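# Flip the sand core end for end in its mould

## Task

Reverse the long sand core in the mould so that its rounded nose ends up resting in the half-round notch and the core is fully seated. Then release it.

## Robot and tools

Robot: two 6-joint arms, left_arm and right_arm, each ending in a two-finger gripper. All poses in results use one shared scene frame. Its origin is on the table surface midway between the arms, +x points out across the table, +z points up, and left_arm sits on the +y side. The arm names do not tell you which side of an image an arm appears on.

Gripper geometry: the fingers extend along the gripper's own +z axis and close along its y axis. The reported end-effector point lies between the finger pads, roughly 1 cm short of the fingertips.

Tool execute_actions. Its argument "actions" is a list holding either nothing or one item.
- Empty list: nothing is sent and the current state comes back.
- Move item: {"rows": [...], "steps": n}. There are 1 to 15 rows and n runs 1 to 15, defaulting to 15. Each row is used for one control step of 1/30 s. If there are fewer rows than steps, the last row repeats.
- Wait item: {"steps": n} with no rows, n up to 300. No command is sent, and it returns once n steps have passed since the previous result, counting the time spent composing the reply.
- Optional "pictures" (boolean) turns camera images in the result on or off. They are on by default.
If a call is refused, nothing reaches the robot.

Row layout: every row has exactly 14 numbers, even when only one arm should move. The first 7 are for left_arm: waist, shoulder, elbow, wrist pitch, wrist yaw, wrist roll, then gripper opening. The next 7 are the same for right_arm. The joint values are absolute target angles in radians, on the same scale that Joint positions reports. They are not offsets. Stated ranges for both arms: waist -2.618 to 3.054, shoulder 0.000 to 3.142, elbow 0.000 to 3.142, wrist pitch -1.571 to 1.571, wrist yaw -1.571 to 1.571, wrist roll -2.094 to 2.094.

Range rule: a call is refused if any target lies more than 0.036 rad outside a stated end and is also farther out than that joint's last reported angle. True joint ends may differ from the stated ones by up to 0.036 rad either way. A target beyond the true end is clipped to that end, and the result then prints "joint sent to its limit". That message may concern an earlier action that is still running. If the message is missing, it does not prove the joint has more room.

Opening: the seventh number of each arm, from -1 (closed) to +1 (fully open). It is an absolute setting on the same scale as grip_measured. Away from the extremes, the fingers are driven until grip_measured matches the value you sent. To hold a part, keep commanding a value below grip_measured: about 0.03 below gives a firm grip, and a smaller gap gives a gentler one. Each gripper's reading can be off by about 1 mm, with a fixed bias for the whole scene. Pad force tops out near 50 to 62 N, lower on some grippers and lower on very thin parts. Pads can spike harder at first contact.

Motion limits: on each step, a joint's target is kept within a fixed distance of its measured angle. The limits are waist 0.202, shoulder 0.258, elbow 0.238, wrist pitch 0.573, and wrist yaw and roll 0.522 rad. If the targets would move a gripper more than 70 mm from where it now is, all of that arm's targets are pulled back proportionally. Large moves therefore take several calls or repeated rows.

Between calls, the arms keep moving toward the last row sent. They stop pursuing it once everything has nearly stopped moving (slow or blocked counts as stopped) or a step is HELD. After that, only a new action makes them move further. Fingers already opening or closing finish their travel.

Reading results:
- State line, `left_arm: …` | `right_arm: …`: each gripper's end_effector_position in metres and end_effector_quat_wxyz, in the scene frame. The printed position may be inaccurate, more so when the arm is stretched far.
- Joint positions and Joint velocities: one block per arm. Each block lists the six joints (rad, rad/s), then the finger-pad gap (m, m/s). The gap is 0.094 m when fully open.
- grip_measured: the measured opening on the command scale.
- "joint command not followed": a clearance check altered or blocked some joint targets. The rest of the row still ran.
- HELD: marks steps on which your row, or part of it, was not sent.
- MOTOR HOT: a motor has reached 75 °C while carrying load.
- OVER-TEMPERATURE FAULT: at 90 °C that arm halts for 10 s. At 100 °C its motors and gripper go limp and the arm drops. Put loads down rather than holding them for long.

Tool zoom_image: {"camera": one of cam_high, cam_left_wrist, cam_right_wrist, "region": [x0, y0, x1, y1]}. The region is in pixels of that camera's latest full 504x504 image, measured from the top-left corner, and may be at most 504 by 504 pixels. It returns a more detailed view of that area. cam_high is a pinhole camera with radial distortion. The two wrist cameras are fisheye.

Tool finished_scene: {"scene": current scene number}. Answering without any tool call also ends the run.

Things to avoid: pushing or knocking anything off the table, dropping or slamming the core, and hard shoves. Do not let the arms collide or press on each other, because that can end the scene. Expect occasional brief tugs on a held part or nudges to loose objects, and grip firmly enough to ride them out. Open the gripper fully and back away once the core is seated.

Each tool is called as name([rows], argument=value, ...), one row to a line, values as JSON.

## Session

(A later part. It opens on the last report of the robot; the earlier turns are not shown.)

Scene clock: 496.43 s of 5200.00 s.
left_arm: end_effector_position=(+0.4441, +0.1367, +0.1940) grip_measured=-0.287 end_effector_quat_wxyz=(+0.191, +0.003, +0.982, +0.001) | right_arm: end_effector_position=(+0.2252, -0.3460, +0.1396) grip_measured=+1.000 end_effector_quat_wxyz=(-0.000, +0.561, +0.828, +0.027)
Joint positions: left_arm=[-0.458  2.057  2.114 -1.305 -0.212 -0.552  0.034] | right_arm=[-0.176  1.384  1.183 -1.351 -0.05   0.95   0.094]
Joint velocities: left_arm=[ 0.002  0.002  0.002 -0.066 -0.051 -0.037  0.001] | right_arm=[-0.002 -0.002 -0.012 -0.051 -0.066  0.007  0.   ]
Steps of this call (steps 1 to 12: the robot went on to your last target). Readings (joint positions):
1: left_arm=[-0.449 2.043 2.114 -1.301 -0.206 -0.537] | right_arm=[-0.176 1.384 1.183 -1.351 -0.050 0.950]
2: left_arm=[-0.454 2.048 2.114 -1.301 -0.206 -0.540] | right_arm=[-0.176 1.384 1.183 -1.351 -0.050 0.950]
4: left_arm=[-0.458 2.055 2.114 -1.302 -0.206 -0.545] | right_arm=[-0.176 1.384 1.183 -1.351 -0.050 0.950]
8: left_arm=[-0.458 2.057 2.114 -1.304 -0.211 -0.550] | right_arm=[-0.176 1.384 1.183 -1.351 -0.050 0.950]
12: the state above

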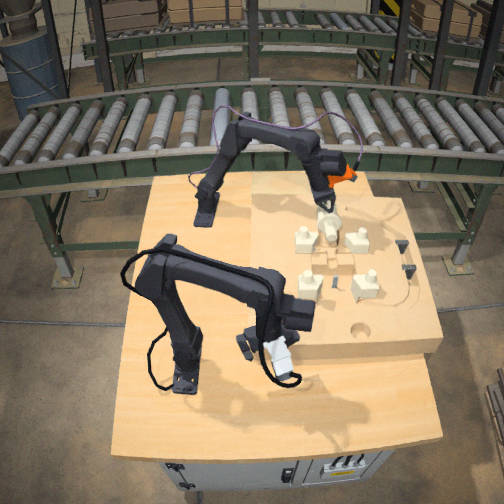

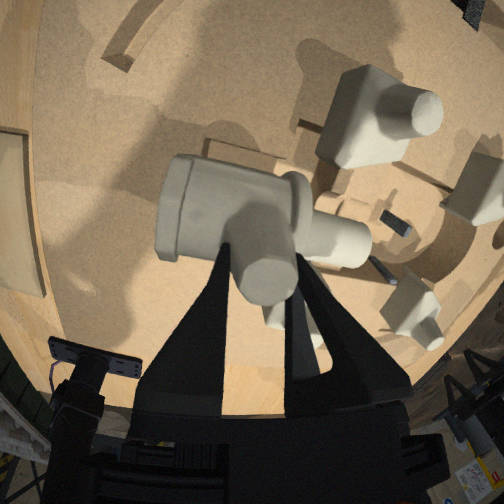

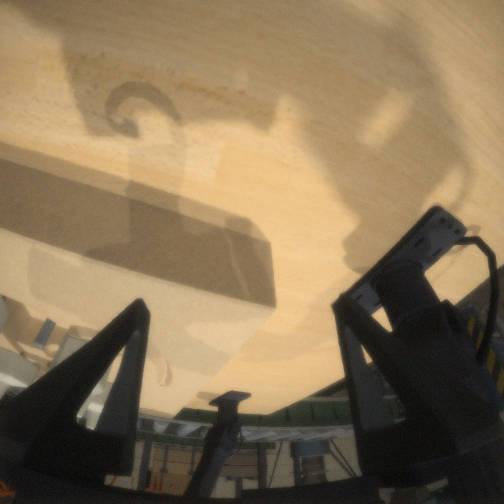

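execute_actions(actions=[])

Scene clock: 513.53 s of 5200.00 s.
left_arm: end_effector_position=(+0.4441, +0.1368, +0.1940) grip_measured=-0.287 end_effector_quat_wxyz=(+0.191, +0.002, +0.982, +0.001) | right_arm: end_effector_position=(+0.2252, -0.3460, +0.1396) grip_measured=+1.000 end_effector_quat_wxyz=(-0.000, +0.561, +0.828, +0.027)
Joint positions: left_arm=[-0.458  2.057  2.114 -1.305 -0.212 -0.553  0.034] | right_arm=[-0.176  1.384  1.183 -1.351 -0.05   0.95   0.094]
Joint velocities: left_arm=[-0.002 -0.017 -0.027  0.007  0.022  0.007  0.   ] | right_arm=[ 0.002  0.002  0.007  0.022 -0.066  0.037  0.   ]
Steps of this call (steps 1 to 30: the robot went on to your last target; steps 31 to 90: nothing new was sent; then 14.10 s passed at rest). Readings (joint positions):
1: left_arm=[-0.458 2.057 2.114 -1.305 -0.212 -0.552] | right_arm=[-0.176 1.384 1.183 -1.351 -0.050 0.950]
2: left_arm=[-0.458 2.057 2.114 -1.305 -0.212 -0.553] | right_arm=[-0.176 1.384 1.183 -1.351 -0.050 0.950]
4: left_arm=[-0.458 2.057 2.114 -1.305 -0.212 -0.553] | right_arm=[-0.176 1.384 1.183 -1.351 -0.050 0.950]
8: left_arm=[-0.458 2.057 2.114 -1.305 -0.212 -0.553] | right_arm=[-0.176 1.384 1.183 -1.351 -0.050 0.950]
90: the state above
All arms were judged still, so your last target was given up. Only a new action makes them travel on or press farther. Fingers that are still opening or closing keep moving.

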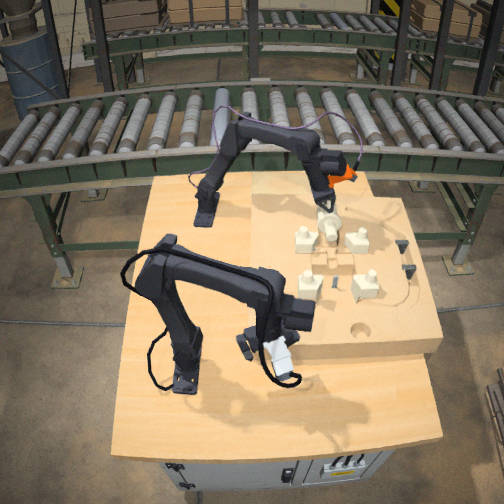

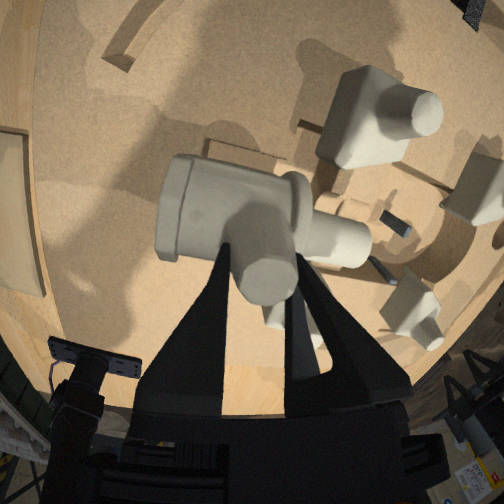

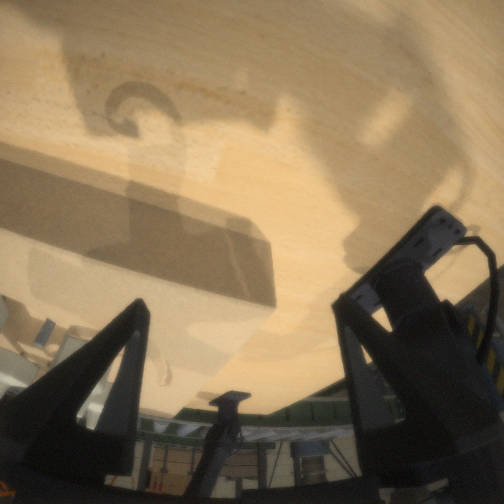

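zoom_image(camera="cam_high", region=[280, 170, 390, 290])

zoom_image(camera="cam_left_wrist", region=[140, 90, 420, 330])

Region (280, 170, 390, 290) of cam_high's 504x504 image, scaled by 4.200, with more detail than that image has; it fills the left 462 columns of this view, and the rest is white.

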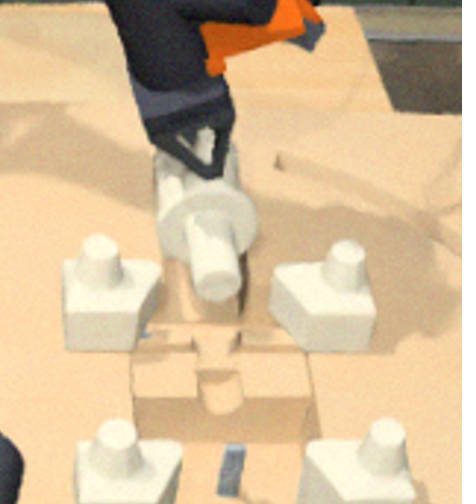

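Region (140, 90, 420, 330) of cam_left_wrist's 504x504 image, scaled by 1.800, with more detail than that image has; it fills the top 432 rows of this view, and the rest is white.

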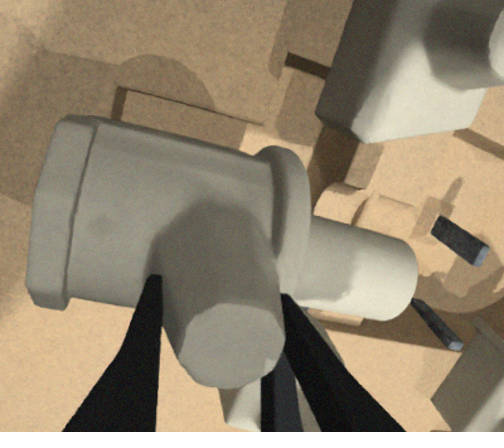

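zoom_image(camera="cam_high", region=[306, 226, 362, 282])

Region (306, 226, 362, 282) of cam_high's 504x504 image, scaled by 9.000, with more detail than that image has.

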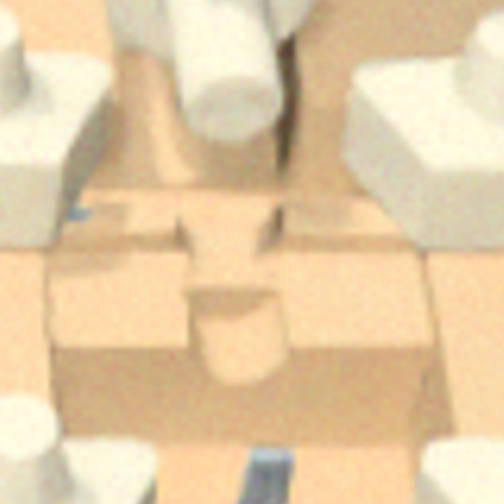

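execute_actions([
  {"rows":[[-0.458,2.016,2.178,-1.262,-0.251,-0.563,-0.335,-0.176,1.384,1.183,-1.351,-0.048,0.95,1],[-0.461,2.019,2.179,-1.259,-0.252,-0.566,-0.335,-0.176,1.384,1.183,-1.351,-0.048,0.95,1],[-0.464,2.022,2.180,-1.256,-0.253,-0.568,-0.335,-0.176,1.384,1.183,-1.351,-0.048,0.95,1],[-0.467,2.025,2.181,-1.253,-0.254,-0.571,-0.335,-0.176,1.384,1.183,-1.351,-0.048,0.95,1],[-0.470,2.028,2.182,-1.250,-0.255,-0.573,-0.335,-0.176,1.384,1.183,-1.351,-0.048,0.95,1],[-0.473,2.031,2.183,-1.247,-0.256,-0.576,-0.335,-0.176,1.384,1.183,-1.351,-0.048,0.95,1],[-0.476,2.034,2.184,-1.244,-0.257,-0.578,-0.335,-0.176,1.384,1.183,-1.351,-0.048,0.95,1],[-0.479,2.037,2.185,-1.241,-0.258,-0.581,-0.335,-0.176,1.384,1.183,-1.351,-0.048,0.95,1],[-0.482,2.040,2.186,-1.238,-0.259,-0.583,-0.335,-0.176,1.384,1.183,-1.351,-0.048,0.95,1],[-0.484,2.043,2.186,-1.235,-0.260,-0.586,-0.335,-0.176,1.384,1.183,-1.351,-0.048,0.95,1],[-0.486,2.045,2.186,-1.232,-0.262,-0.588,-0.335,-0.176,1.384,1.183,-1.351,-0.048,0.95,1]],"steps":15},
], pictures=false)

execute_actions([
  {"steps":15},
])

Scene clock: 550.53 s of 5200.00 s.
left_arm: end_effector_position=(+0.4442, +0.1268, +0.1889) grip_measured=-0.287 end_effector_quat_wxyz=(+0.192, +0.001, +0.981, +0.003) | right_arm: end_effector_position=(+0.2252, -0.3460, +0.1396) grip_measured=+1.000 end_effector_quat_wxyz=(-0.000, +0.561, +0.828, +0.027)
Joint positions: left_arm=[-0.48   2.08   2.128 -1.3   -0.224 -0.577  0.034] | right_arm=[-0.176  1.384  1.183 -1.351 -0.05   0.95   0.094]
Joint velocities: left_arm=[-0.056  0.061  0.012  0.095  0.066 -0.066 -0.   ] | right_arm=[-0.002  0.002  0.002 -0.037 -0.037 -0.007  0.   ]
Steps of this call (steps 1 to 90: nothing new was sent; then 33.50 s passed at rest; steps 91 to 105: all 15 steps of this action). Readings (joint positions):
91: left_arm=[-0.458 2.057 2.114 -1.305 -0.212 -0.554] | right_arm=[-0.176 1.384 1.183 -1.351 -0.050 0.950]
92: left_arm=[-0.458 2.057 2.114 -1.305 -0.212 -0.554] | right_arm=[-0.176 1.384 1.183 -1.351 -0.050 0.950]
94: left_arm=[-0.458 2.057 2.114 -1.305 -0.213 -0.557] | right_arm=[-0.176 1.384 1.183 -1.351 -0.050 0.950]
98: left_arm=[-0.461 2.061 2.119 -1.305 -0.219 -0.564] | right_arm=[-0.176 1.384 1.183 -1.351 -0.050 0.950]
105: the state above

Scene clock: 551.03 s of 5200.00 s.
left_arm: end_effector_position=(+0.4441, +0.1259, +0.1872) grip_measured=-0.287 end_effector_quat_wxyz=(+0.191, -0.000, +0.982, +0.003) | right_arm: end_effector_position=(+0.2252, -0.3460, +0.1396) grip_measured=+1.000 end_effector_quat_wxyz=(-0.000, +0.561, +0.828, +0.027)
Joint positions: left_arm=[-0.482  2.084  2.128 -1.299 -0.224 -0.58   0.034] | right_arm=[-0.176  1.384  1.183 -1.351 -0.05   0.95   0.094]
Joint velocities: left_arm=[ 0.002  0.002  0.007  0.007  0.022  0.037 -0.   ] | right_arm=[-0.002 -0.002 -0.012 -0.037 -0.037 -0.007  0.   ]
Steps of this call (steps 1 to 15: the robot went on to your last target). Readings (joint positions):
1: left_arm=[-0.481 2.082 2.128 -1.300 -0.224 -0.577] | right_arm=[-0.176 1.384 1.183 -1.351 -0.050 0.950]
2: left_arm=[-0.482 2.083 2.128 -1.300 -0.224 -0.578] | right_arm=[-0.176 1.384 1.183 -1.351 -0.050 0.950]
4: left_arm=[-0.482 2.084 2.128 -1.300 -0.224 -0.579] | right_arm=[-0.176 1.384 1.183 -1.351 -0.050 0.950]
8: left_arm=[-0.482 2.084 2.128 -1.299 -0.224 -0.580] | right_arm=[-0.176 1.384 1.183 -1.351 -0.050 0.950]
15: the state above
All arms were judged still, so your last target was given up. Only a new action makes them travel on or press farther. Fingers that are still opening or closing keep moving.

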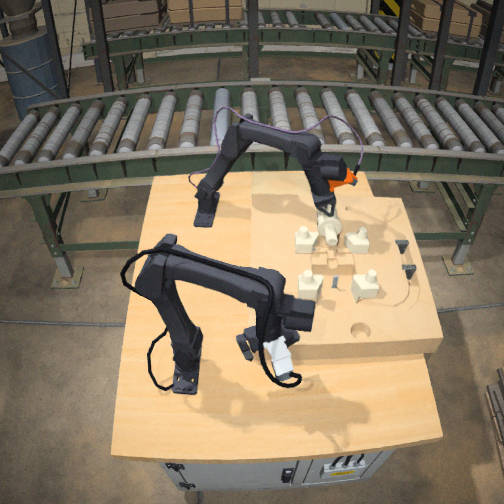

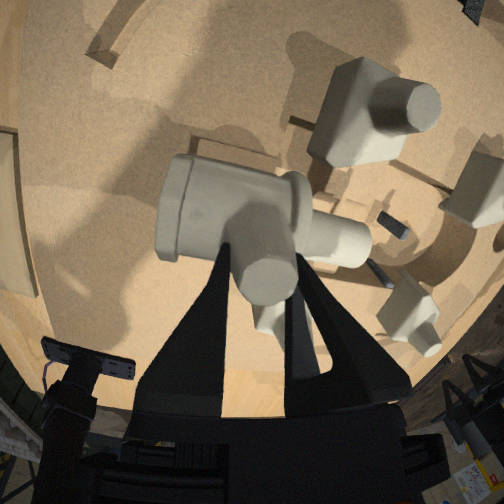

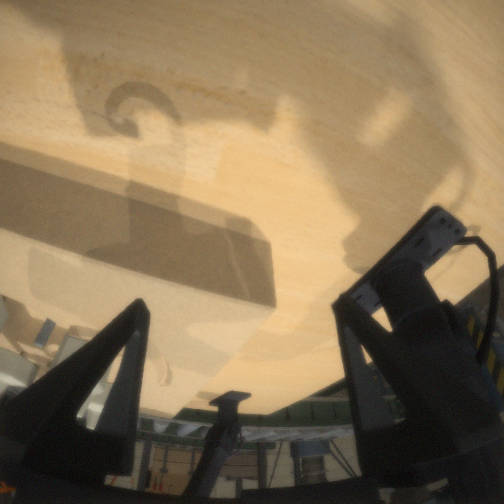

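execute_actions([
  {"rows":[[-0.487,2.043,2.170,-1.232,-0.262,-0.588,-0.335,-0.176,1.384,1.183,-1.351,-0.048,0.95,1],[-0.488,2.043,2.155,-1.230,-0.262,-0.589,-0.335,-0.176,1.384,1.183,-1.351,-0.048,0.95,1],[-0.489,2.043,2.146,-1.226,-0.262,-0.590,-0.335,-0.176,1.384,1.183,-1.351,-0.048,0.95,1],[-0.490,2.043,2.142,-1.222,-0.262,-0.591,-0.335,-0.176,1.384,1.183,-1.351,-0.048,0.95,1],[-0.491,2.043,2.138,-1.218,-0.262,-0.592,-0.335,-0.176,1.384,1.183,-1.351,-0.048,0.95,1],[-0.492,2.043,2.134,-1.214,-0.262,-0.592,-0.335,-0.176,1.384,1.183,-1.351,-0.048,0.95,1],[-0.492,2.043,2.130,-1.210,-0.262,-0.592,-0.335,-0.176,1.384,1.183,-1.351,-0.048,0.95,1],[-0.492,2.043,2.126,-1.206,-0.262,-0.592,-0.335,-0.176,1.384,1.183,-1.351,-0.048,0.95,1],[-0.492,2.043,2.122,-1.202,-0.262,-0.592,-0.335,-0.176,1.384,1.183,-1.351,-0.048,0.95,1],[-0.492,2.043,2.118,-1.198,-0.262,-0.592,-0.335,-0.176,1.384,1.183,-1.351,-0.048,0.95,1],[-0.492,2.043,2.115,-1.194,-0.262,-0.592,-0.335,-0.176,1.384,1.183,-1.351,-0.048,0.95,1],[-0.492,2.043,2.112,-1.190,-0.262,-0.592,-0.335,-0.176,1.384,1.183,-1.351,-0.048,0.95,1],[-0.492,2.043,2.110,-1.187,-0.262,-0.592,-0.335,-0.176,1.384,1.183,-1.351,-0.048,0.95,1]],"steps":15},
], pictures=false)

execute_actions([
  {"steps":15},
])

Scene clock: 560.90 s of 5200.00 s.
left_arm: end_effector_position=(+0.4461, +0.1248, +0.1791) grip_measured=-0.287 end_effector_quat_wxyz=(+0.192, -0.002, +0.981, +0.004) | right_arm: end_effector_position=(+0.2252, -0.3460, +0.1396) grip_measured=+1.000 end_effector_quat_wxyz=(-0.000, +0.561, +0.828, +0.027)
Joint positions: left_arm=[-0.482  2.084  2.094 -1.266 -0.226 -0.584  0.034] | right_arm=[-0.176  1.384  1.183 -1.351 -0.05   0.95   0.094]
Joint velocities: left_arm=[ 0.002 -0.032 -0.022  0.066 -0.037 -0.037  0.001] | right_arm=[-0.007  0.007  0.007  0.037 -0.051 -0.007  0.   ]
Steps of this call (steps 1 to 90: nothing new was sent; then 6.37 s passed at rest; steps 91 to 105: all 15 steps of this action). Readings (joint positions):
91: left_arm=[-0.482 2.084 2.128 -1.299 -0.224 -0.580] | right_arm=[-0.176 1.384 1.183 -1.351 -0.050 0.950]
92: left_arm=[-0.482 2.084 2.128 -1.299 -0.224 -0.581] | right_arm=[-0.176 1.384 1.183 -1.351 -0.050 0.950]
94: left_arm=[-0.482 2.084 2.128 -1.299 -0.224 -0.581] | right_arm=[-0.176 1.384 1.183 -1.351 -0.050 0.950]
98: left_arm=[-0.482 2.084 2.121 -1.288 -0.224 -0.583] | right_arm=[-0.176 1.384 1.183 -1.351 -0.050 0.950]
105: the state above

Scene clock: 561.40 s of 5200.00 s.
left_arm: end_effector_position=(+0.4474, +0.1239, +0.1796) grip_measured=-0.287 end_effector_quat_wxyz=(+0.194, -0.003, +0.981, +0.002) | right_arm: end_effector_position=(+0.2252, -0.3460, +0.1396) grip_measured=+1.000 end_effector_quat_wxyz=(-0.000, +0.561, +0.828, +0.027)
Joint positions: left_arm=[-0.482  2.084  2.094 -1.258 -0.226 -0.585  0.034] | right_arm=[-0.176  1.384  1.183 -1.351 -0.05   0.95   0.094]
Joint velocities: left_arm=[-0.002 -0.012  0.017 -0.007 -0.007 -0.037  0.   ] | right_arm=[ 0.012  0.007  0.007 -0.037  0.095 -0.037  0.   ]
Steps of this call (steps 1 to 15: the robot went on to your last target). Readings (joint positions):
1: left_arm=[-0.482 2.084 2.094 -1.266 -0.226 -0.584] | right_arm=[-0.176 1.384 1.183 -1.351 -0.050 0.950]
2: left_arm=[-0.482 2.084 2.094 -1.265 -0.226 -0.585] | right_arm=[-0.176 1.384 1.183 -1.351 -0.050 0.950]
4: left_arm=[-0.482 2.084 2.094 -1.263 -0.226 -0.585] | right_arm=[-0.176 1.384 1.183 -1.351 -0.050 0.950]
8: left_arm=[-0.482 2.084 2.094 -1.261 -0.226 -0.585] | right_arm=[-0.176 1.384 1.183 -1.351 -0.050 0.950]
15: the state above
All arms were judged still, so your last target was given up. Only a new action makes them travel on or press farther. Fingers that are still opening or closing keep moving.

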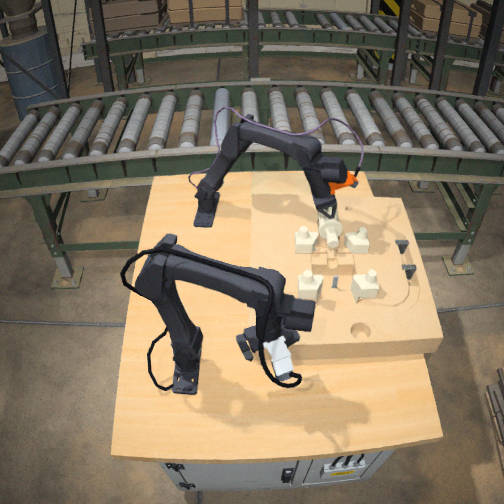

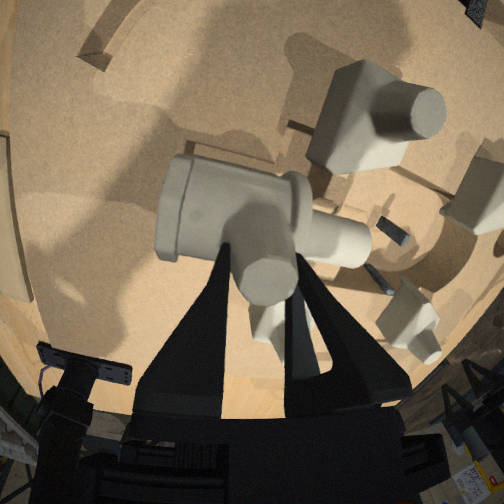

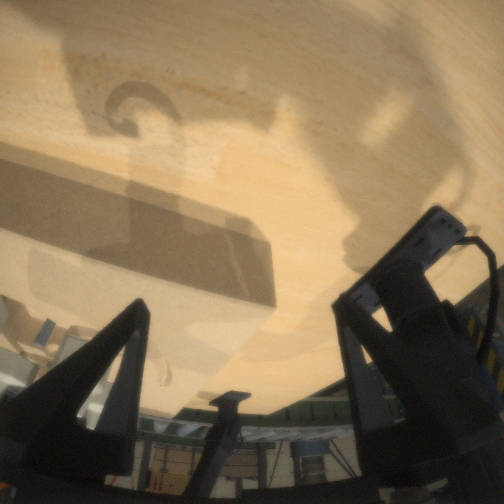

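zoom_image(camera="cam_left_wrist", region=[140, 110, 400, 300])

zoom_image(camera="cam_high", region=[296, 200, 366, 270])

Region (140, 110, 400, 300) of cam_left_wrist's 504x504 image, scaled by 1.938, with more detail than that image has; it fills the top 368 rows of this view, and the rest is white.

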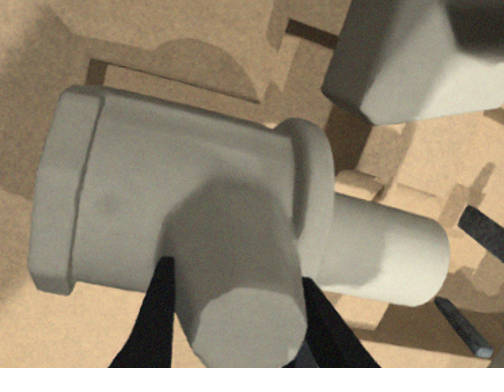

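Region (296, 200, 366, 270) of cam_high's 504x504 image, scaled by 7.200, with more detail than that image has.

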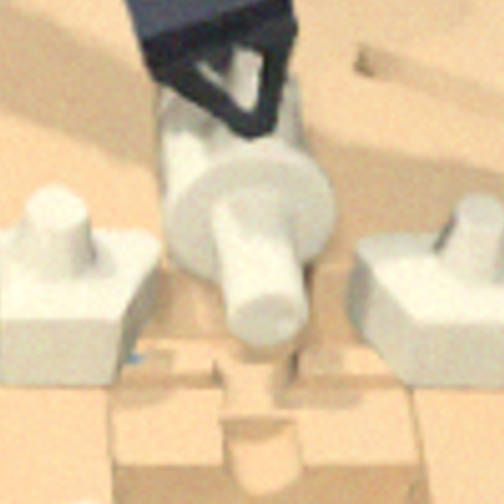

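execute_actions([
  {"rows":[[-0.495,2.036,2.108,-1.184,-0.262,-0.592,-0.335,-0.176,1.384,1.183,-1.351,-0.048,0.95,1],[-0.497,2.030,2.106,-1.180,-0.262,-0.592,-0.335,-0.176,1.384,1.183,-1.351,-0.048,0.95,1],[-0.498,2.027,2.102,-1.176,-0.262,-0.592,-0.335,-0.176,1.384,1.183,-1.351,-0.048,0.95,1],[-0.498,2.026,2.097,-1.172,-0.262,-0.592,-0.335,-0.176,1.384,1.183,-1.351,-0.048,0.95,1],[-0.498,2.025,2.092,-1.168,-0.262,-0.592,-0.335,-0.176,1.384,1.183,-1.351,-0.048,0.95,1],[-0.498,2.024,2.087,-1.164,-0.262,-0.592,-0.335,-0.176,1.384,1.183,-1.351,-0.048,0.95,1],[-0.498,2.023,2.082,-1.160,-0.262,-0.592,-0.335,-0.176,1.384,1.183,-1.351,-0.048,0.95,1],[-0.498,2.022,2.077,-1.156,-0.262,-0.592,-0.335,-0.176,1.384,1.183,-1.351,-0.048,0.95,1],[-0.498,2.021,2.072,-1.152,-0.262,-0.592,-0.335,-0.176,1.384,1.183,-1.351,-0.048,0.95,1],[-0.498,2.020,2.067,-1.148,-0.262,-0.592,-0.335,-0.176,1.384,1.183,-1.351,-0.048,0.95,1],[-0.498,2.019,2.062,-1.144,-0.262,-0.592,-0.335,-0.176,1.384,1.183,-1.351,-0.048,0.95,1],[-0.498,2.018,2.057,-1.140,-0.262,-0.592,-0.335,-0.176,1.384,1.183,-1.351,-0.048,0.95,1],[-0.498,2.017,2.052,-1.137,-0.262,-0.592,-0.335,-0.176,1.384,1.183,-1.351,-0.048,0.95,1],[-0.498,2.016,2.048,-1.135,-0.262,-0.592,-0.335,-0.176,1.384,1.183,-1.351,-0.048,0.95,1],[-0.498,2.015,2.046,-1.134,-0.262,-0.592,-0.335,-0.176,1.384,1.183,-1.351,-0.048,0.95,1]],"steps":15},
], pictures=false)

execute_actions([
  {"steps":15},
])

Scene clock: 582.33 s of 5200.00 s.
left_arm: end_effector_position=(+0.4473, +0.1193, +0.1655) grip_measured=-0.287 end_effector_quat_wxyz=(+0.193, +0.002, +0.981, +0.003) | right_arm: end_effector_position=(+0.2252, -0.3460, +0.1396) grip_measured=+1.000 end_effector_quat_wxyz=(-0.000, +0.561, +0.828, +0.027)
Joint positions: left_arm=[-0.491  2.084  2.037 -1.206 -0.228 -0.585  0.034] | right_arm=[-0.176  1.384  1.183 -1.351 -0.05   0.95   0.094]
Joint velocities: left_arm=[-0.002 -0.027 -0.12   0.154 -0.007 -0.066  0.   ] | right_arm=[ 0.007 -0.002 -0.007  0.022  0.037  0.007  0.   ]
Steps of this call (steps 1 to 90: nothing new was sent; then 17.43 s passed at rest; steps 91 to 105: all 15 steps of this action). Readings (joint positions):
91: left_arm=[-0.482 2.084 2.094 -1.258 -0.226 -0.585] | right_arm=[-0.176 1.384 1.183 -1.351 -0.050 0.950]
92: left_arm=[-0.483 2.084 2.094 -1.258 -0.227 -0.585] | right_arm=[-0.176 1.384 1.183 -1.351 -0.050 0.950]
94: left_arm=[-0.485 2.084 2.092 -1.254 -0.227 -0.585] | right_arm=[-0.176 1.384 1.183 -1.351 -0.050 0.950]
98: left_arm=[-0.490 2.084 2.072 -1.236 -0.227 -0.585] | right_arm=[-0.176 1.384 1.183 -1.351 -0.050 0.950]
105: the state above

Scene clock: 582.83 s of 5200.00 s.
left_arm: end_effector_position=(+0.4475, +0.1192, +0.1636) grip_measured=-0.287 end_effector_quat_wxyz=(+0.193, +0.002, +0.981, +0.003) | right_arm: end_effector_position=(+0.2252, -0.3460, +0.1396) grip_measured=+1.000 end_effector_quat_wxyz=(-0.000, +0.561, +0.828, +0.027)
Joint positions: left_arm=[-0.491  2.084  2.03  -1.199 -0.229 -0.585  0.034] | right_arm=[-0.176  1.384  1.183 -1.351 -0.05   0.95   0.094]
Joint velocities: left_arm=[ 0.007 -0.012 -0.022  0.007  0.022  0.022 -0.001] | right_arm=[-0.007  0.007  0.002  0.007  0.007 -0.007  0.   ]
Steps of this call (steps 1 to 15: the robot went on to your last target). Readings (joint positions):
1: left_arm=[-0.491 2.084 2.034 -1.203 -0.228 -0.585] | right_arm=[-0.176 1.384 1.183 -1.351 -0.050 0.950]
2: left_arm=[-0.491 2.084 2.032 -1.201 -0.228 -0.585] | right_arm=[-0.176 1.384 1.183 -1.351 -0.050 0.950]
4: left_arm=[-0.491 2.084 2.030 -1.199 -0.229 -0.585] | right_arm=[-0.176 1.384 1.183 -1.351 -0.050 0.950]
8: left_arm=[-0.491 2.084 2.030 -1.199 -0.229 -0.585] | right_arm=[-0.176 1.384 1.183 -1.351 -0.050 0.950]
15: the state above
All arms were judged still, so your last target was given up. Only a new action makes them travel on or press farther. Fingers that are still opening or closing keep moving.

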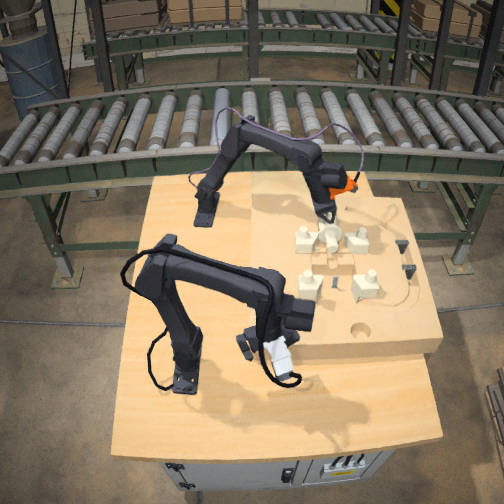

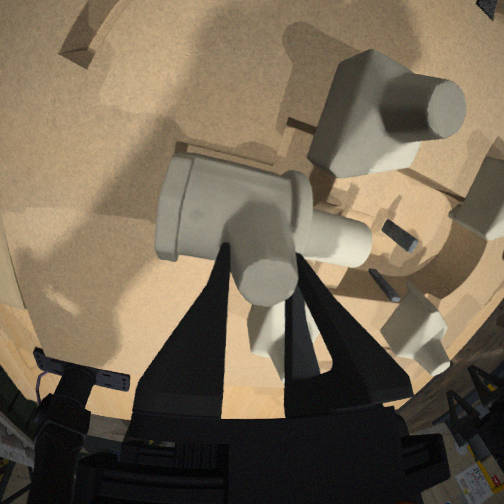

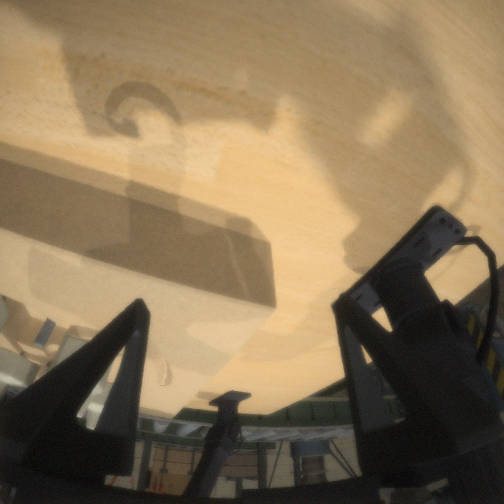

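zoom_image(camera="cam_left_wrist", region=[140, 110, 400, 300])

zoom_image(camera="cam_high", region=[296, 200, 366, 270])

Region (140, 110, 400, 300) of cam_left_wrist's 504x504 image, scaled by 1.938, with more detail than that image has; it fills the top 368 rows of this view, and the rest is white.

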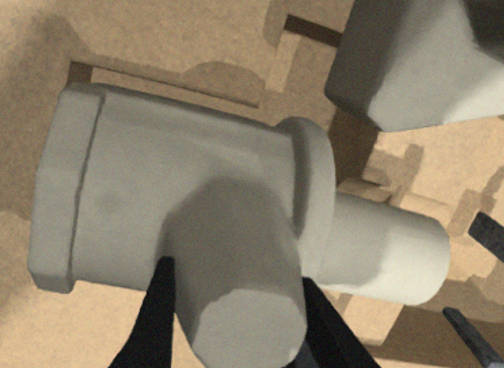

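Region (296, 200, 366, 270) of cam_high's 504x504 image, scaled by 7.200, with more detail than that image has.

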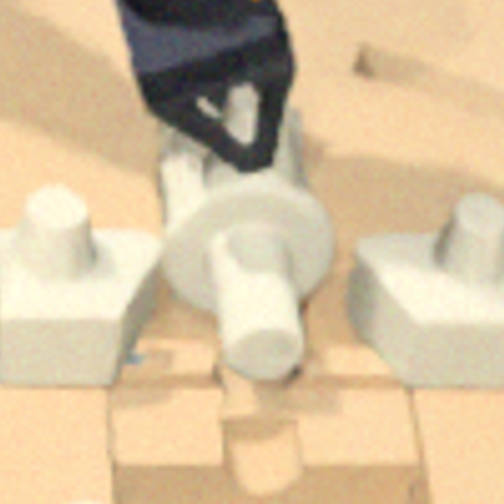

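execute_actions([
  {"rows":[[-0.496,2.013,2.042,-1.130,-0.262,-0.594,-0.335,-0.176,1.384,1.183,-1.351,-0.048,0.95,1],[-0.496,2.012,2.038,-1.126,-0.262,-0.594,-0.335,-0.176,1.384,1.183,-1.351,-0.048,0.95,1],[-0.496,2.011,2.034,-1.122,-0.262,-0.594,-0.335,-0.176,1.384,1.183,-1.351,-0.048,0.95,1],[-0.496,2.010,2.030,-1.119,-0.262,-0.594,-0.335,-0.176,1.384,1.183,-1.351,-0.048,0.95,1],[-0.496,2.010,2.026,-1.115,-0.262,-0.594,-0.335,-0.176,1.384,1.183,-1.351,-0.048,0.95,1],[-0.496,2.009,2.022,-1.112,-0.262,-0.594,-0.335,-0.176,1.384,1.183,-1.351,-0.048,0.95,1],[-0.496,2.009,2.018,-1.108,-0.262,-0.594,-0.335,-0.176,1.384,1.183,-1.351,-0.048,0.95,1],[-0.496,2.008,2.014,-1.105,-0.262,-0.594,-0.335,-0.176,1.384,1.183,-1.351,-0.048,0.95,1],[-0.496,2.008,2.010,-1.101,-0.262,-0.594,-0.335,-0.176,1.384,1.183,-1.351,-0.048,0.95,1],[-0.496,2.007,2.006,-1.098,-0.262,-0.594,-0.335,-0.176,1.384,1.183,-1.351,-0.048,0.95,1],[-0.496,2.007,2.002,-1.094,-0.262,-0.594,-0.335,-0.176,1.384,1.183,-1.351,-0.048,0.95,1],[-0.496,2.006,1.998,-1.091,-0.262,-0.594,-0.335,-0.176,1.384,1.183,-1.351,-0.048,0.95,1],[-0.496,2.006,1.994,-1.088,-0.262,-0.594,-0.335,-0.176,1.384,1.183,-1.351,-0.048,0.95,1],[-0.496,2.005,1.990,-1.085,-0.262,-0.594,-0.335,-0.176,1.384,1.183,-1.351,-0.048,0.95,1],[-0.496,2.005,1.986,-1.082,-0.262,-0.594,-0.335,-0.176,1.384,1.183,-1.351,-0.048,0.95,1]],"steps":15},
], pictures=false)

execute_actions([
  {"steps":15},
])

Scene clock: 609.17 s of 5200.00 s.
left_arm: end_effector_position=(+0.4477, +0.1191, +0.1557) grip_measured=-0.287 end_effector_quat_wxyz=(+0.196, +0.001, +0.981, +0.002) | right_arm: end_effector_position=(+0.2252, -0.3460, +0.1396) grip_measured=+1.000 end_effector_quat_wxyz=(-0.000, +0.561, +0.828, +0.027)
Joint positions: left_arm=[-0.491  2.073  1.979 -1.154 -0.229 -0.585  0.034] | right_arm=[-0.176  1.384  1.183 -1.351 -0.05   0.95   0.094]
Joint velocities: left_arm=[ 0.007  0.007 -0.129  0.066 -0.007 -0.022  0.001] | right_arm=[-0.012 -0.012 -0.012  0.037  0.007  0.037  0.   ]
Steps of this call (steps 1 to 90: nothing new was sent; then 22.83 s passed at rest; steps 91 to 105: all 15 steps of this action). Readings (joint positions):
91: left_arm=[-0.491 2.084 2.030 -1.199 -0.229 -0.585] | right_arm=[-0.176 1.384 1.183 -1.351 -0.050 0.950]
92: left_arm=[-0.491 2.084 2.030 -1.198 -0.229 -0.585] | right_arm=[-0.176 1.384 1.183 -1.351 -0.050 0.950]
94: left_arm=[-0.491 2.081 2.024 -1.192 -0.229 -0.585] | right_arm=[-0.176 1.384 1.183 -1.351 -0.050 0.950]
98: left_arm=[-0.491 2.076 2.007 -1.179 -0.229 -0.585] | right_arm=[-0.176 1.384 1.183 -1.351 -0.050 0.950]
105: the state above

Scene clock: 609.67 s of 5200.00 s.
left_arm: end_effector_position=(+0.4480, +0.1189, +0.1536) grip_measured=-0.287 end_effector_quat_wxyz=(+0.196, +0.001, +0.981, +0.002) | right_arm: end_effector_position=(+0.2252, -0.3460, +0.1396) grip_measured=+1.000 end_effector_quat_wxyz=(-0.000, +0.561, +0.828, +0.027)
Joint positions: left_arm=[-0.491  2.073  1.971 -1.145 -0.229 -0.585  0.034] | right_arm=[-0.176  1.384  1.183 -1.351 -0.05   0.95   0.094]
Joint velocities: left_arm=[-0.017 -0.012 -0.012 -0.081  0.007 -0.051  0.   ] | right_arm=[-0.002 -0.002  0.012 -0.037  0.037  0.007  0.   ]
Steps of this call (steps 1 to 15: the robot went on to your last target). Readings (joint positions):
1: left_arm=[-0.491 2.073 1.976 -1.151 -0.229 -0.585] | right_arm=[-0.176 1.384 1.183 -1.351 -0.050 0.950]
2: left_arm=[-0.491 2.073 1.973 -1.148 -0.229 -0.585] | right_arm=[-0.176 1.384 1.183 -1.351 -0.050 0.950]
4: left_arm=[-0.491 2.073 1.971 -1.146 -0.229 -0.585] | right_arm=[-0.176 1.384 1.183 -1.351 -0.050 0.950]
8: left_arm=[-0.491 2.073 1.971 -1.145 -0.229 -0.585] | right_arm=[-0.176 1.384 1.183 -1.351 -0.050 0.950]
15: the state above
All arms were judged still, so your last target was given up. Only a new action makes them travel on or press farther. Fingers that are still opening or closing keep moving.

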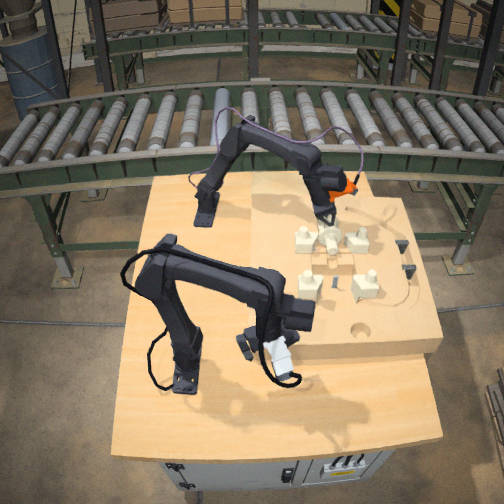

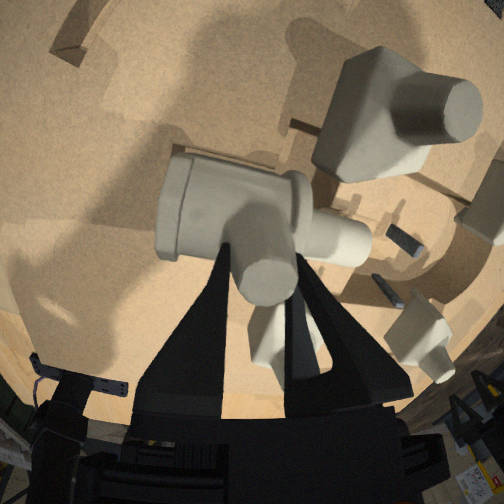

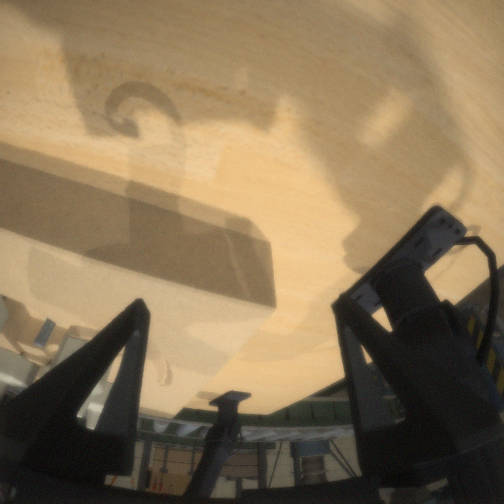

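Continue down ~0.011.

execute_actions([
  {"rows":[[-0.496,2.005,1.982,-1.080,-0.262,-0.594,-0.335,-0.176,1.384,1.183,-1.351,-0.048,0.95,1],[-0.496,2.005,1.978,-1.077,-0.262,-0.594,-0.335,-0.176,1.384,1.183,-1.351,-0.048,0.95,1],[-0.496,2.004,1.975,-1.074,-0.262,-0.594,-0.335,-0.176,1.384,1.183,-1.351,-0.048,0.95,1],[-0.496,2.004,1.971,-1.071,-0.262,-0.594,-0.335,-0.176,1.384,1.183,-1.351,-0.048,0.95,1],[-0.496,2.004,1.968,-1.068,-0.262,-0.594,-0.335,-0.176,1.384,1.183,-1.351,-0.048,0.95,1],[-0.496,2.003,1.964,-1.065,-0.262,-0.594,-0.335,-0.176,1.384,1.183,-1.351,-0.048,0.95,1],[-0.496,2.003,1.961,-1.062,-0.262,-0.594,-0.335,-0.176,1.384,1.183,-1.351,-0.048,0.95,1],[-0.496,2.003,1.957,-1.059,-0.262,-0.594,-0.335,-0.176,1.384,1.183,-1.351,-0.048,0.95,1],[-0.496,2.002,1.954,-1.056,-0.262,-0.594,-0.335,-0.176,1.384,1.183,-1.351,-0.048,0.95,1],[-0.496,2.002,1.950,-1.053,-0.262,-0.594,-0.335,-0.176,1.384,1.183,-1.351,-0.048,0.95,1],[-0.496,2.002,1.947,-1.050,-0.262,-0.594,-0.335,-0.176,1.384,1.183,-1.351,-0.048,0.95,1],[-0.496,2.002,1.944,-1.048,-0.262,-0.594,-0.335,-0.176,1.384,1.183,-1.351,-0.048,0.95,1],[-0.496,2.002,1.941,-1.046,-0.262,-0.594,-0.335,-0.176,1.384,1.183,-1.351,-0.048,0.95,1],[-0.496,2.002,1.938,-1.044,-0.262,-0.594,-0.335,-0.176,1.384,1.183,-1.351,-0.048,0.95,1],[-0.496,2.002,1.936,-1.042,-0.262,-0.594,-0.335,-0.176,1.384,1.183,-1.351,-0.048,0.95,1]],"steps":15},
], pictures=false)

execute_actions([
  {"steps":15},
])

Scene clock: 618.10 s of 5200.00 s.
left_arm: end_effector_position=(+0.4486, +0.1191, +0.1460) grip_measured=-0.287 end_effector_quat_wxyz=(+0.198, +0.001, +0.980, +0.002) | right_arm: end_effector_position=(+0.2252, -0.3460, +0.1396) grip_measured=+1.000 end_effector_quat_wxyz=(-0.000, +0.561, +0.828, +0.027)
Joint positions: left_arm=[-0.491  2.066  1.929 -1.107 -0.232 -0.585  0.034] | right_arm=[-0.176  1.384  1.183 -1.351 -0.05   0.95   0.094]
Joint velocities: left_arm=[-0.022 -0.081 -0.076  0.007 -0.051  0.037 -0.001] | right_arm=[ 0.002  0.012 -0.007 -0.037  0.037  0.037  0.   ]
Steps of this call (steps 1 to 90: nothing new was sent; then 4.93 s passed at rest; steps 91 to 105: all 15 steps of this action). Readings (joint positions):
91: left_arm=[-0.491 2.073 1.971 -1.145 -0.229 -0.585] | right_arm=[-0.176 1.384 1.183 -1.351 -0.050 0.950]
92: left_arm=[-0.491 2.073 1.971 -1.145 -0.229 -0.585] | right_arm=[-0.176 1.384 1.183 -1.351 -0.050 0.950]
94: left_arm=[-0.491 2.071 1.965 -1.140 -0.230 -0.585] | right_arm=[-0.176 1.384 1.183 -1.351 -0.050 0.950]
98: left_arm=[-0.491 2.069 1.950 -1.128 -0.230 -0.585] | right_arm=[-0.176 1.384 1.183 -1.351 -0.050 0.950]
105: the state above

Scene clock: 618.60 s of 5200.00 s.
left_arm: end_effector_position=(+0.4486, +0.1191, +0.1460) grip_measured=-0.287 end_effector_quat_wxyz=(+0.199, +0.001, +0.980, +0.001) | right_arm: end_effector_position=(+0.2252, -0.3460, +0.1396) grip_measured=+1.000 end_effector_quat_wxyz=(-0.000, +0.561, +0.828, +0.027)
Joint positions: left_arm=[-0.491  2.064  1.925 -1.103 -0.232 -0.585  0.034] | right_arm=[-0.176  1.384  1.183 -1.351 -0.05   0.95   0.094]
Joint velocities: left_arm=[ 0.012 -0.002 -0.002  0.007 -0.037 -0.007  0.   ] | right_arm=[-0.017  0.012 -0.022 -0.066 -0.066  0.066  0.   ]
Steps of this call (steps 1 to 15: the robot went on to your last target). Readings (joint positions):
1: left_arm=[-0.491 2.065 1.927 -1.105 -0.232 -0.585] | right_arm=[-0.176 1.384 1.183 -1.351 -0.050 0.950]
2: left_arm=[-0.491 2.064 1.926 -1.104 -0.232 -0.585] | right_arm=[-0.176 1.384 1.183 -1.351 -0.050 0.950]
4: left_arm=[-0.491 2.064 1.925 -1.103 -0.232 -0.585] | right_arm=[-0.176 1.384 1.183 -1.351 -0.050 0.950]
8: left_arm=[-0.491 2.064 1.925 -1.103 -0.232 -0.585] | right_arm=[-0.176 1.384 1.183 -1.351 -0.050 0.950]
15: the state above
All arms were judged still, so your last target was given up. Only a new action makes them travel on or press farther. Fingers that are still opening or closing keep moving.

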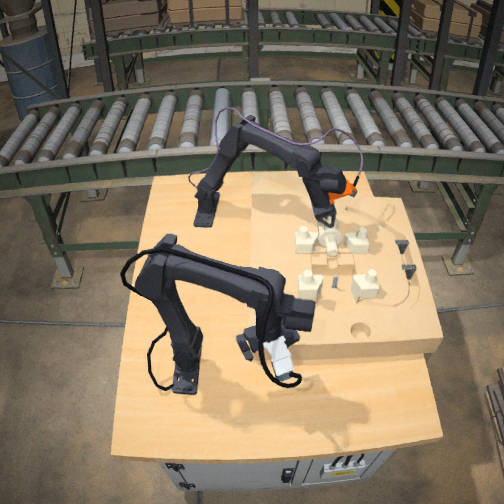

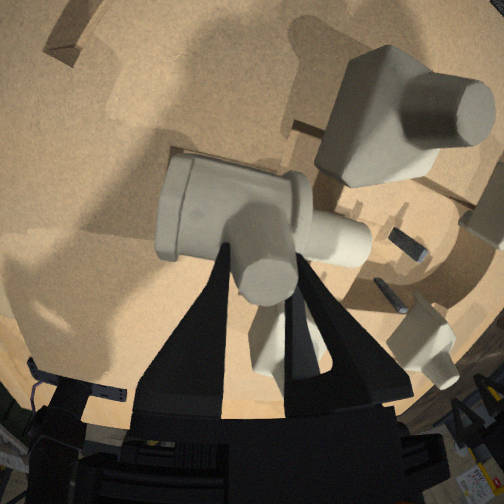

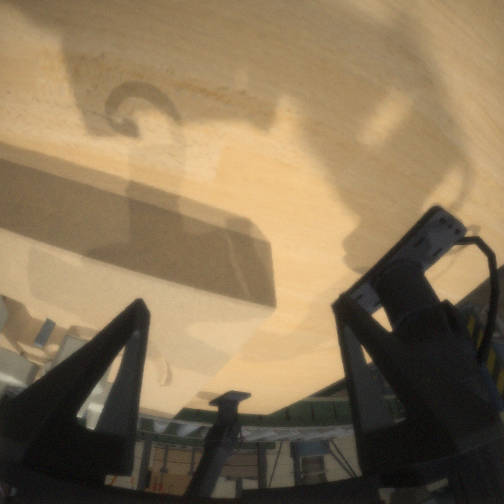

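zoom_image(camera="cam_high", region=[296, 200, 366, 270])

zoom_image(camera="cam_left_wrist", region=[140, 110, 400, 300])

Region (296, 200, 366, 270) of cam_high's 504x504 image, scaled by 7.200, with more detail than that image has.

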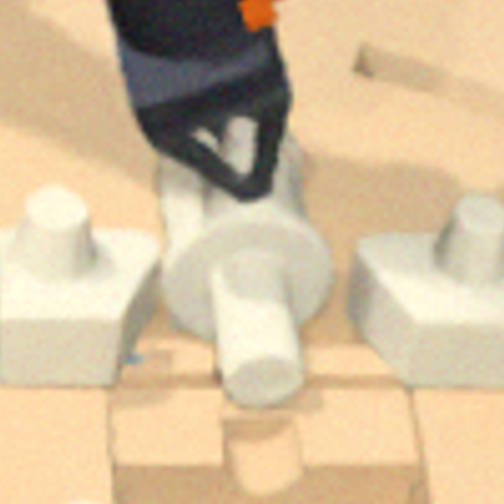

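Region (140, 110, 400, 300) of cam_left_wrist's 504x504 image, scaled by 1.938, with more detail than that image has; it fills the top 368 rows of this view, and the rest is white.

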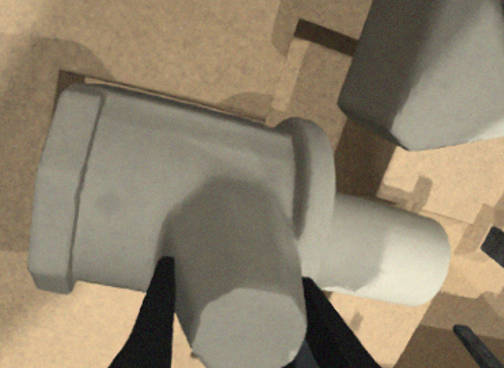

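execute_actions([
  {"rows":[[-0.494,2.006,1.935,-1.044,-0.260,-0.592,-0.335,-0.176,1.384,1.183,-1.351,-0.048,0.95,1],[-0.493,2.010,1.934,-1.047,-0.258,-0.590,-0.335,-0.176,1.384,1.183,-1.351,-0.048,0.95,1],[-0.492,2.014,1.933,-1.050,-0.256,-0.588,-0.335,-0.176,1.384,1.183,-1.351,-0.048,0.95,1],[-0.491,2.018,1.932,-1.053,-0.254,-0.586,-0.335,-0.176,1.384,1.183,-1.351,-0.048,0.95,1],[-0.491,2.022,1.931,-1.056,-0.252,-0.585,-0.335,-0.176,1.384,1.183,-1.351,-0.048,0.95,1],[-0.491,2.026,1.930,-1.059,-0.250,-0.585,-0.335,-0.176,1.384,1.183,-1.351,-0.048,0.95,1],[-0.491,2.030,1.929,-1.062,-0.248,-0.585,-0.335,-0.176,1.384,1.183,-1.351,-0.048,0.95,1],[-0.491,2.034,1.928,-1.066,-0.246,-0.585,-0.335,-0.176,1.384,1.183,-1.351,-0.048,0.95,1],[-0.491,2.038,1.927,-1.070,-0.244,-0.585,-0.335,-0.176,1.384,1.183,-1.351,-0.048,0.95,1],[-0.491,2.042,1.926,-1.074,-0.242,-0.585,-0.335,-0.176,1.384,1.183,-1.351,-0.048,0.95,1],[-0.491,2.046,1.925,-1.078,-0.240,-0.585,-0.335,-0.176,1.384,1.183,-1.351,-0.048,0.95,1],[-0.491,2.050,1.925,-1.082,-0.238,-0.585,-0.335,-0.176,1.384,1.183,-1.351,-0.048,0.95,1],[-0.491,2.054,1.925,-1.085,-0.236,-0.585,-0.335,-0.176,1.384,1.183,-1.351,-0.048,0.95,1]],"steps":15},
], pictures=false)

execute_actions([
  {"steps":10},
], pictures=false)

Scene clock: 634.27 s of 5200.00 s.
left_arm: end_effector_position=(+0.4481, +0.1193, +0.1452) grip_measured=-0.287 end_effector_quat_wxyz=(+0.198, +0.001, +0.980, +0.002) | right_arm: end_effector_position=(+0.2252, -0.3460, +0.1396) grip_measured=+1.000 end_effector_quat_wxyz=(-0.000, +0.561, +0.828, +0.027)
Joint positions: left_arm=[-0.491  2.064  1.923 -1.103 -0.231 -0.585  0.034] | right_arm=[-0.176  1.384  1.183 -1.351 -0.05   0.95   0.094]
Joint velocities: left_arm=[ 0.002 -0.002  0.002 -0.022 -0.037 -0.081 -0.001] | right_arm=[-0.007  0.002  0.002  0.007 -0.037 -0.007  0.   ]
Steps of this call (steps 1 to 90: nothing new was sent; then 12.17 s passed at rest; steps 91 to 105: all 15 steps of this action). Readings (joint positions):
91: left_arm=[-0.491 2.064 1.925 -1.103 -0.232 -0.585] | right_arm=[-0.176 1.384 1.183 -1.351 -0.050 0.950]
92: left_arm=[-0.491 2.064 1.925 -1.103 -0.232 -0.585] | right_arm=[-0.176 1.384 1.183 -1.351 -0.050 0.950]
94: left_arm=[-0.491 2.064 1.925 -1.103 -0.232 -0.585] | right_arm=[-0.176 1.384 1.183 -1.351 -0.050 0.950]
98: left_arm=[-0.491 2.064 1.925 -1.103 -0.232 -0.585] | right_arm=[-0.176 1.384 1.183 -1.351 -0.050 0.950]
105: the state above

Scene clock: 634.60 s of 5200.00 s.
left_arm: end_effector_position=(+0.4481, +0.1193, +0.1452) grip_measured=-0.287 end_effector_quat_wxyz=(+0.198, +0.001, +0.980, +0.002) | right_arm: end_effector_position=(+0.2252, -0.3460, +0.1396) grip_measured=+1.000 end_effector_quat_wxyz=(-0.000, +0.561, +0.828, +0.027)
Joint positions: left_arm=[-0.491  2.064  1.923 -1.103 -0.231 -0.585  0.034] | right_arm=[-0.176  1.384  1.183 -1.351 -0.05   0.95   0.094]
Joint velocities: left_arm=[-0.002  0.012  0.002 -0.037  0.007  0.007  0.   ] | right_arm=[-0.012 -0.007 -0.002  0.081  0.037  0.007  0.   ]
Steps of this call (steps 1 to 10: the robot went on to your last target). Readings (joint positions):
1: left_arm=[-0.491 2.064 1.923 -1.103 -0.231 -0.585] | right_arm=[-0.176 1.384 1.183 -1.351 -0.050 0.950]
2: left_arm=[-0.491 2.064 1.923 -1.103 -0.231 -0.585] | right_arm=[-0.176 1.384 1.183 -1.351 -0.050 0.950]
4: left_arm=[-0.491 2.064 1.923 -1.103 -0.231 -0.585] | right_arm=[-0.176 1.384 1.183 -1.351 -0.050 0.950]
8: left_arm=[-0.491 2.064 1.923 -1.103 -0.231 -0.585] | right_arm=[-0.176 1.384 1.183 -1.351 -0.050 0.950]
10: the state above

Seated by weight. Release gradually.

execute_actions([
  {"rows":[[-0.491,2.042,1.935,-1.095,-0.234,-0.585,-0.31,-0.176,1.384,1.183,-1.351,-0.048,0.95,1],[-0.491,2.042,1.935,-1.095,-0.234,-0.585,-0.295,-0.176,1.384,1.183,-1.351,-0.048,0.95,1],[-0.491,2.042,1.935,-1.095,-0.234,-0.585,-0.28,-0.176,1.384,1.183,-1.351,-0.048,0.95,1],[-0.491,2.042,1.935,-1.095,-0.234,-0.585,-0.265,-0.176,1.384,1.183,-1.351,-0.048,0.95,1],[-0.491,2.042,1.935,-1.095,-0.234,-0.585,-0.25,-0.176,1.384,1.183,-1.351,-0.048,0.95,1],[-0.491,2.042,1.935,-1.095,-0.234,-0.585,-0.23,-0.176,1.384,1.183,-1.351,-0.048,0.95,1],[-0.491,2.042,1.935,-1.095,-0.234,-0.585,-0.2,-0.176,1.384,1.183,-1.351,-0.048,0.95,1],[-0.491,2.042,1.935,-1.095,-0.234,-0.585,-0.17,-0.176,1.384,1.183,-1.351,-0.048,0.95,1],[-0.491,2.042,1.935,-1.095,-0.234,-0.585,-0.14,-0.176,1.384,1.183,-1.351,-0.048,0.95,1],[-0.491,2.042,1.935,-1.095,-0.234,-0.585,-0.1,-0.176,1.384,1.183,-1.351,-0.048,0.95,1],[-0.491,2.042,1.935,-1.095,-0.234,-0.585,-0.05,-0.176,1.384,1.183,-1.351,-0.048,0.95,1],[-0.491,2.042,1.935,-1.095,-0.234,-0.585,0.0,-0.176,1.384,1.183,-1.351,-0.048,0.95,1]],"steps":15},
])

Scene clock: 641.10 s of 5200.00 s.
left_arm: end_effector_position=(+0.4478, +0.1196, +0.1451) grip_measured=-0.002 end_effector_quat_wxyz=(+0.197, +0.001, +0.980, +0.002) | right_arm: end_effector_position=(+0.2252, -0.3460, +0.1396) grip_measured=+1.000 end_effector_quat_wxyz=(-0.000, +0.561, +0.828, +0.027)
Joint positions: left_arm=[-0.491  2.064  1.923 -1.105 -0.232 -0.585  0.047] | right_arm=[-0.176  1.384  1.183 -1.351 -0.05   0.95   0.094]
Joint velocities: left_arm=[ 0.002 -0.007 -0.002  0.037 -0.022  0.037  0.001] | right_arm=[ 0.032 -0.002 -0.002  0.037  0.095 -0.007  0.   ]
Steps of this call (steps 1 to 15: the robot went on to your last target; steps 16 to 90: nothing new was sent; then 3.00 s passed at rest; steps 91 to 105: all 15 steps of this action). Readings (joint positions):
91: left_arm=[-0.491 2.064 1.923 -1.103 -0.231 -0.585] | right_arm=[-0.176 1.384 1.183 -1.351 -0.050 0.950]
92: left_arm=[-0.491 2.064 1.923 -1.103 -0.231 -0.585] | right_arm=[-0.176 1.384 1.183 -1.351 -0.050 0.950]
94: left_arm=[-0.491 2.064 1.923 -1.103 -0.231 -0.585] | right_arm=[-0.176 1.384 1.183 -1.351 -0.050 0.950]
98: left_arm=[-0.491 2.064 1.923 -1.105 -0.232 -0.585] | right_arm=[-0.176 1.384 1.183 -1.351 -0.050 0.950]
105: the state above

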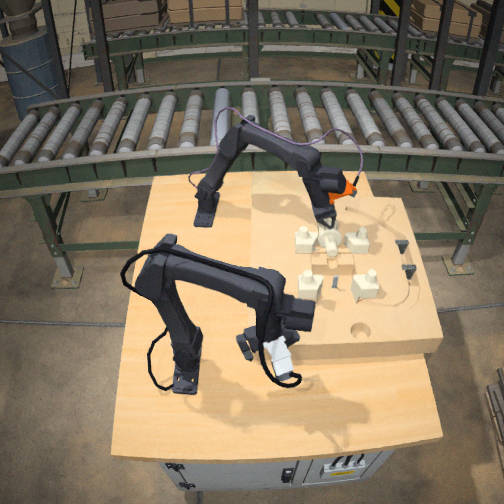

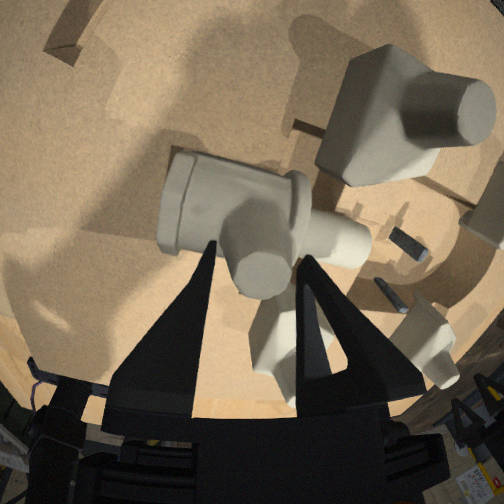

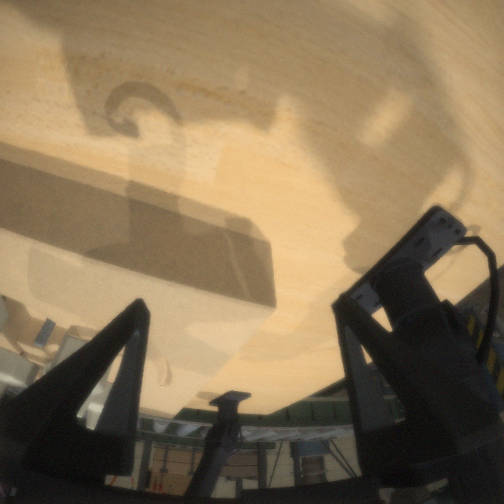

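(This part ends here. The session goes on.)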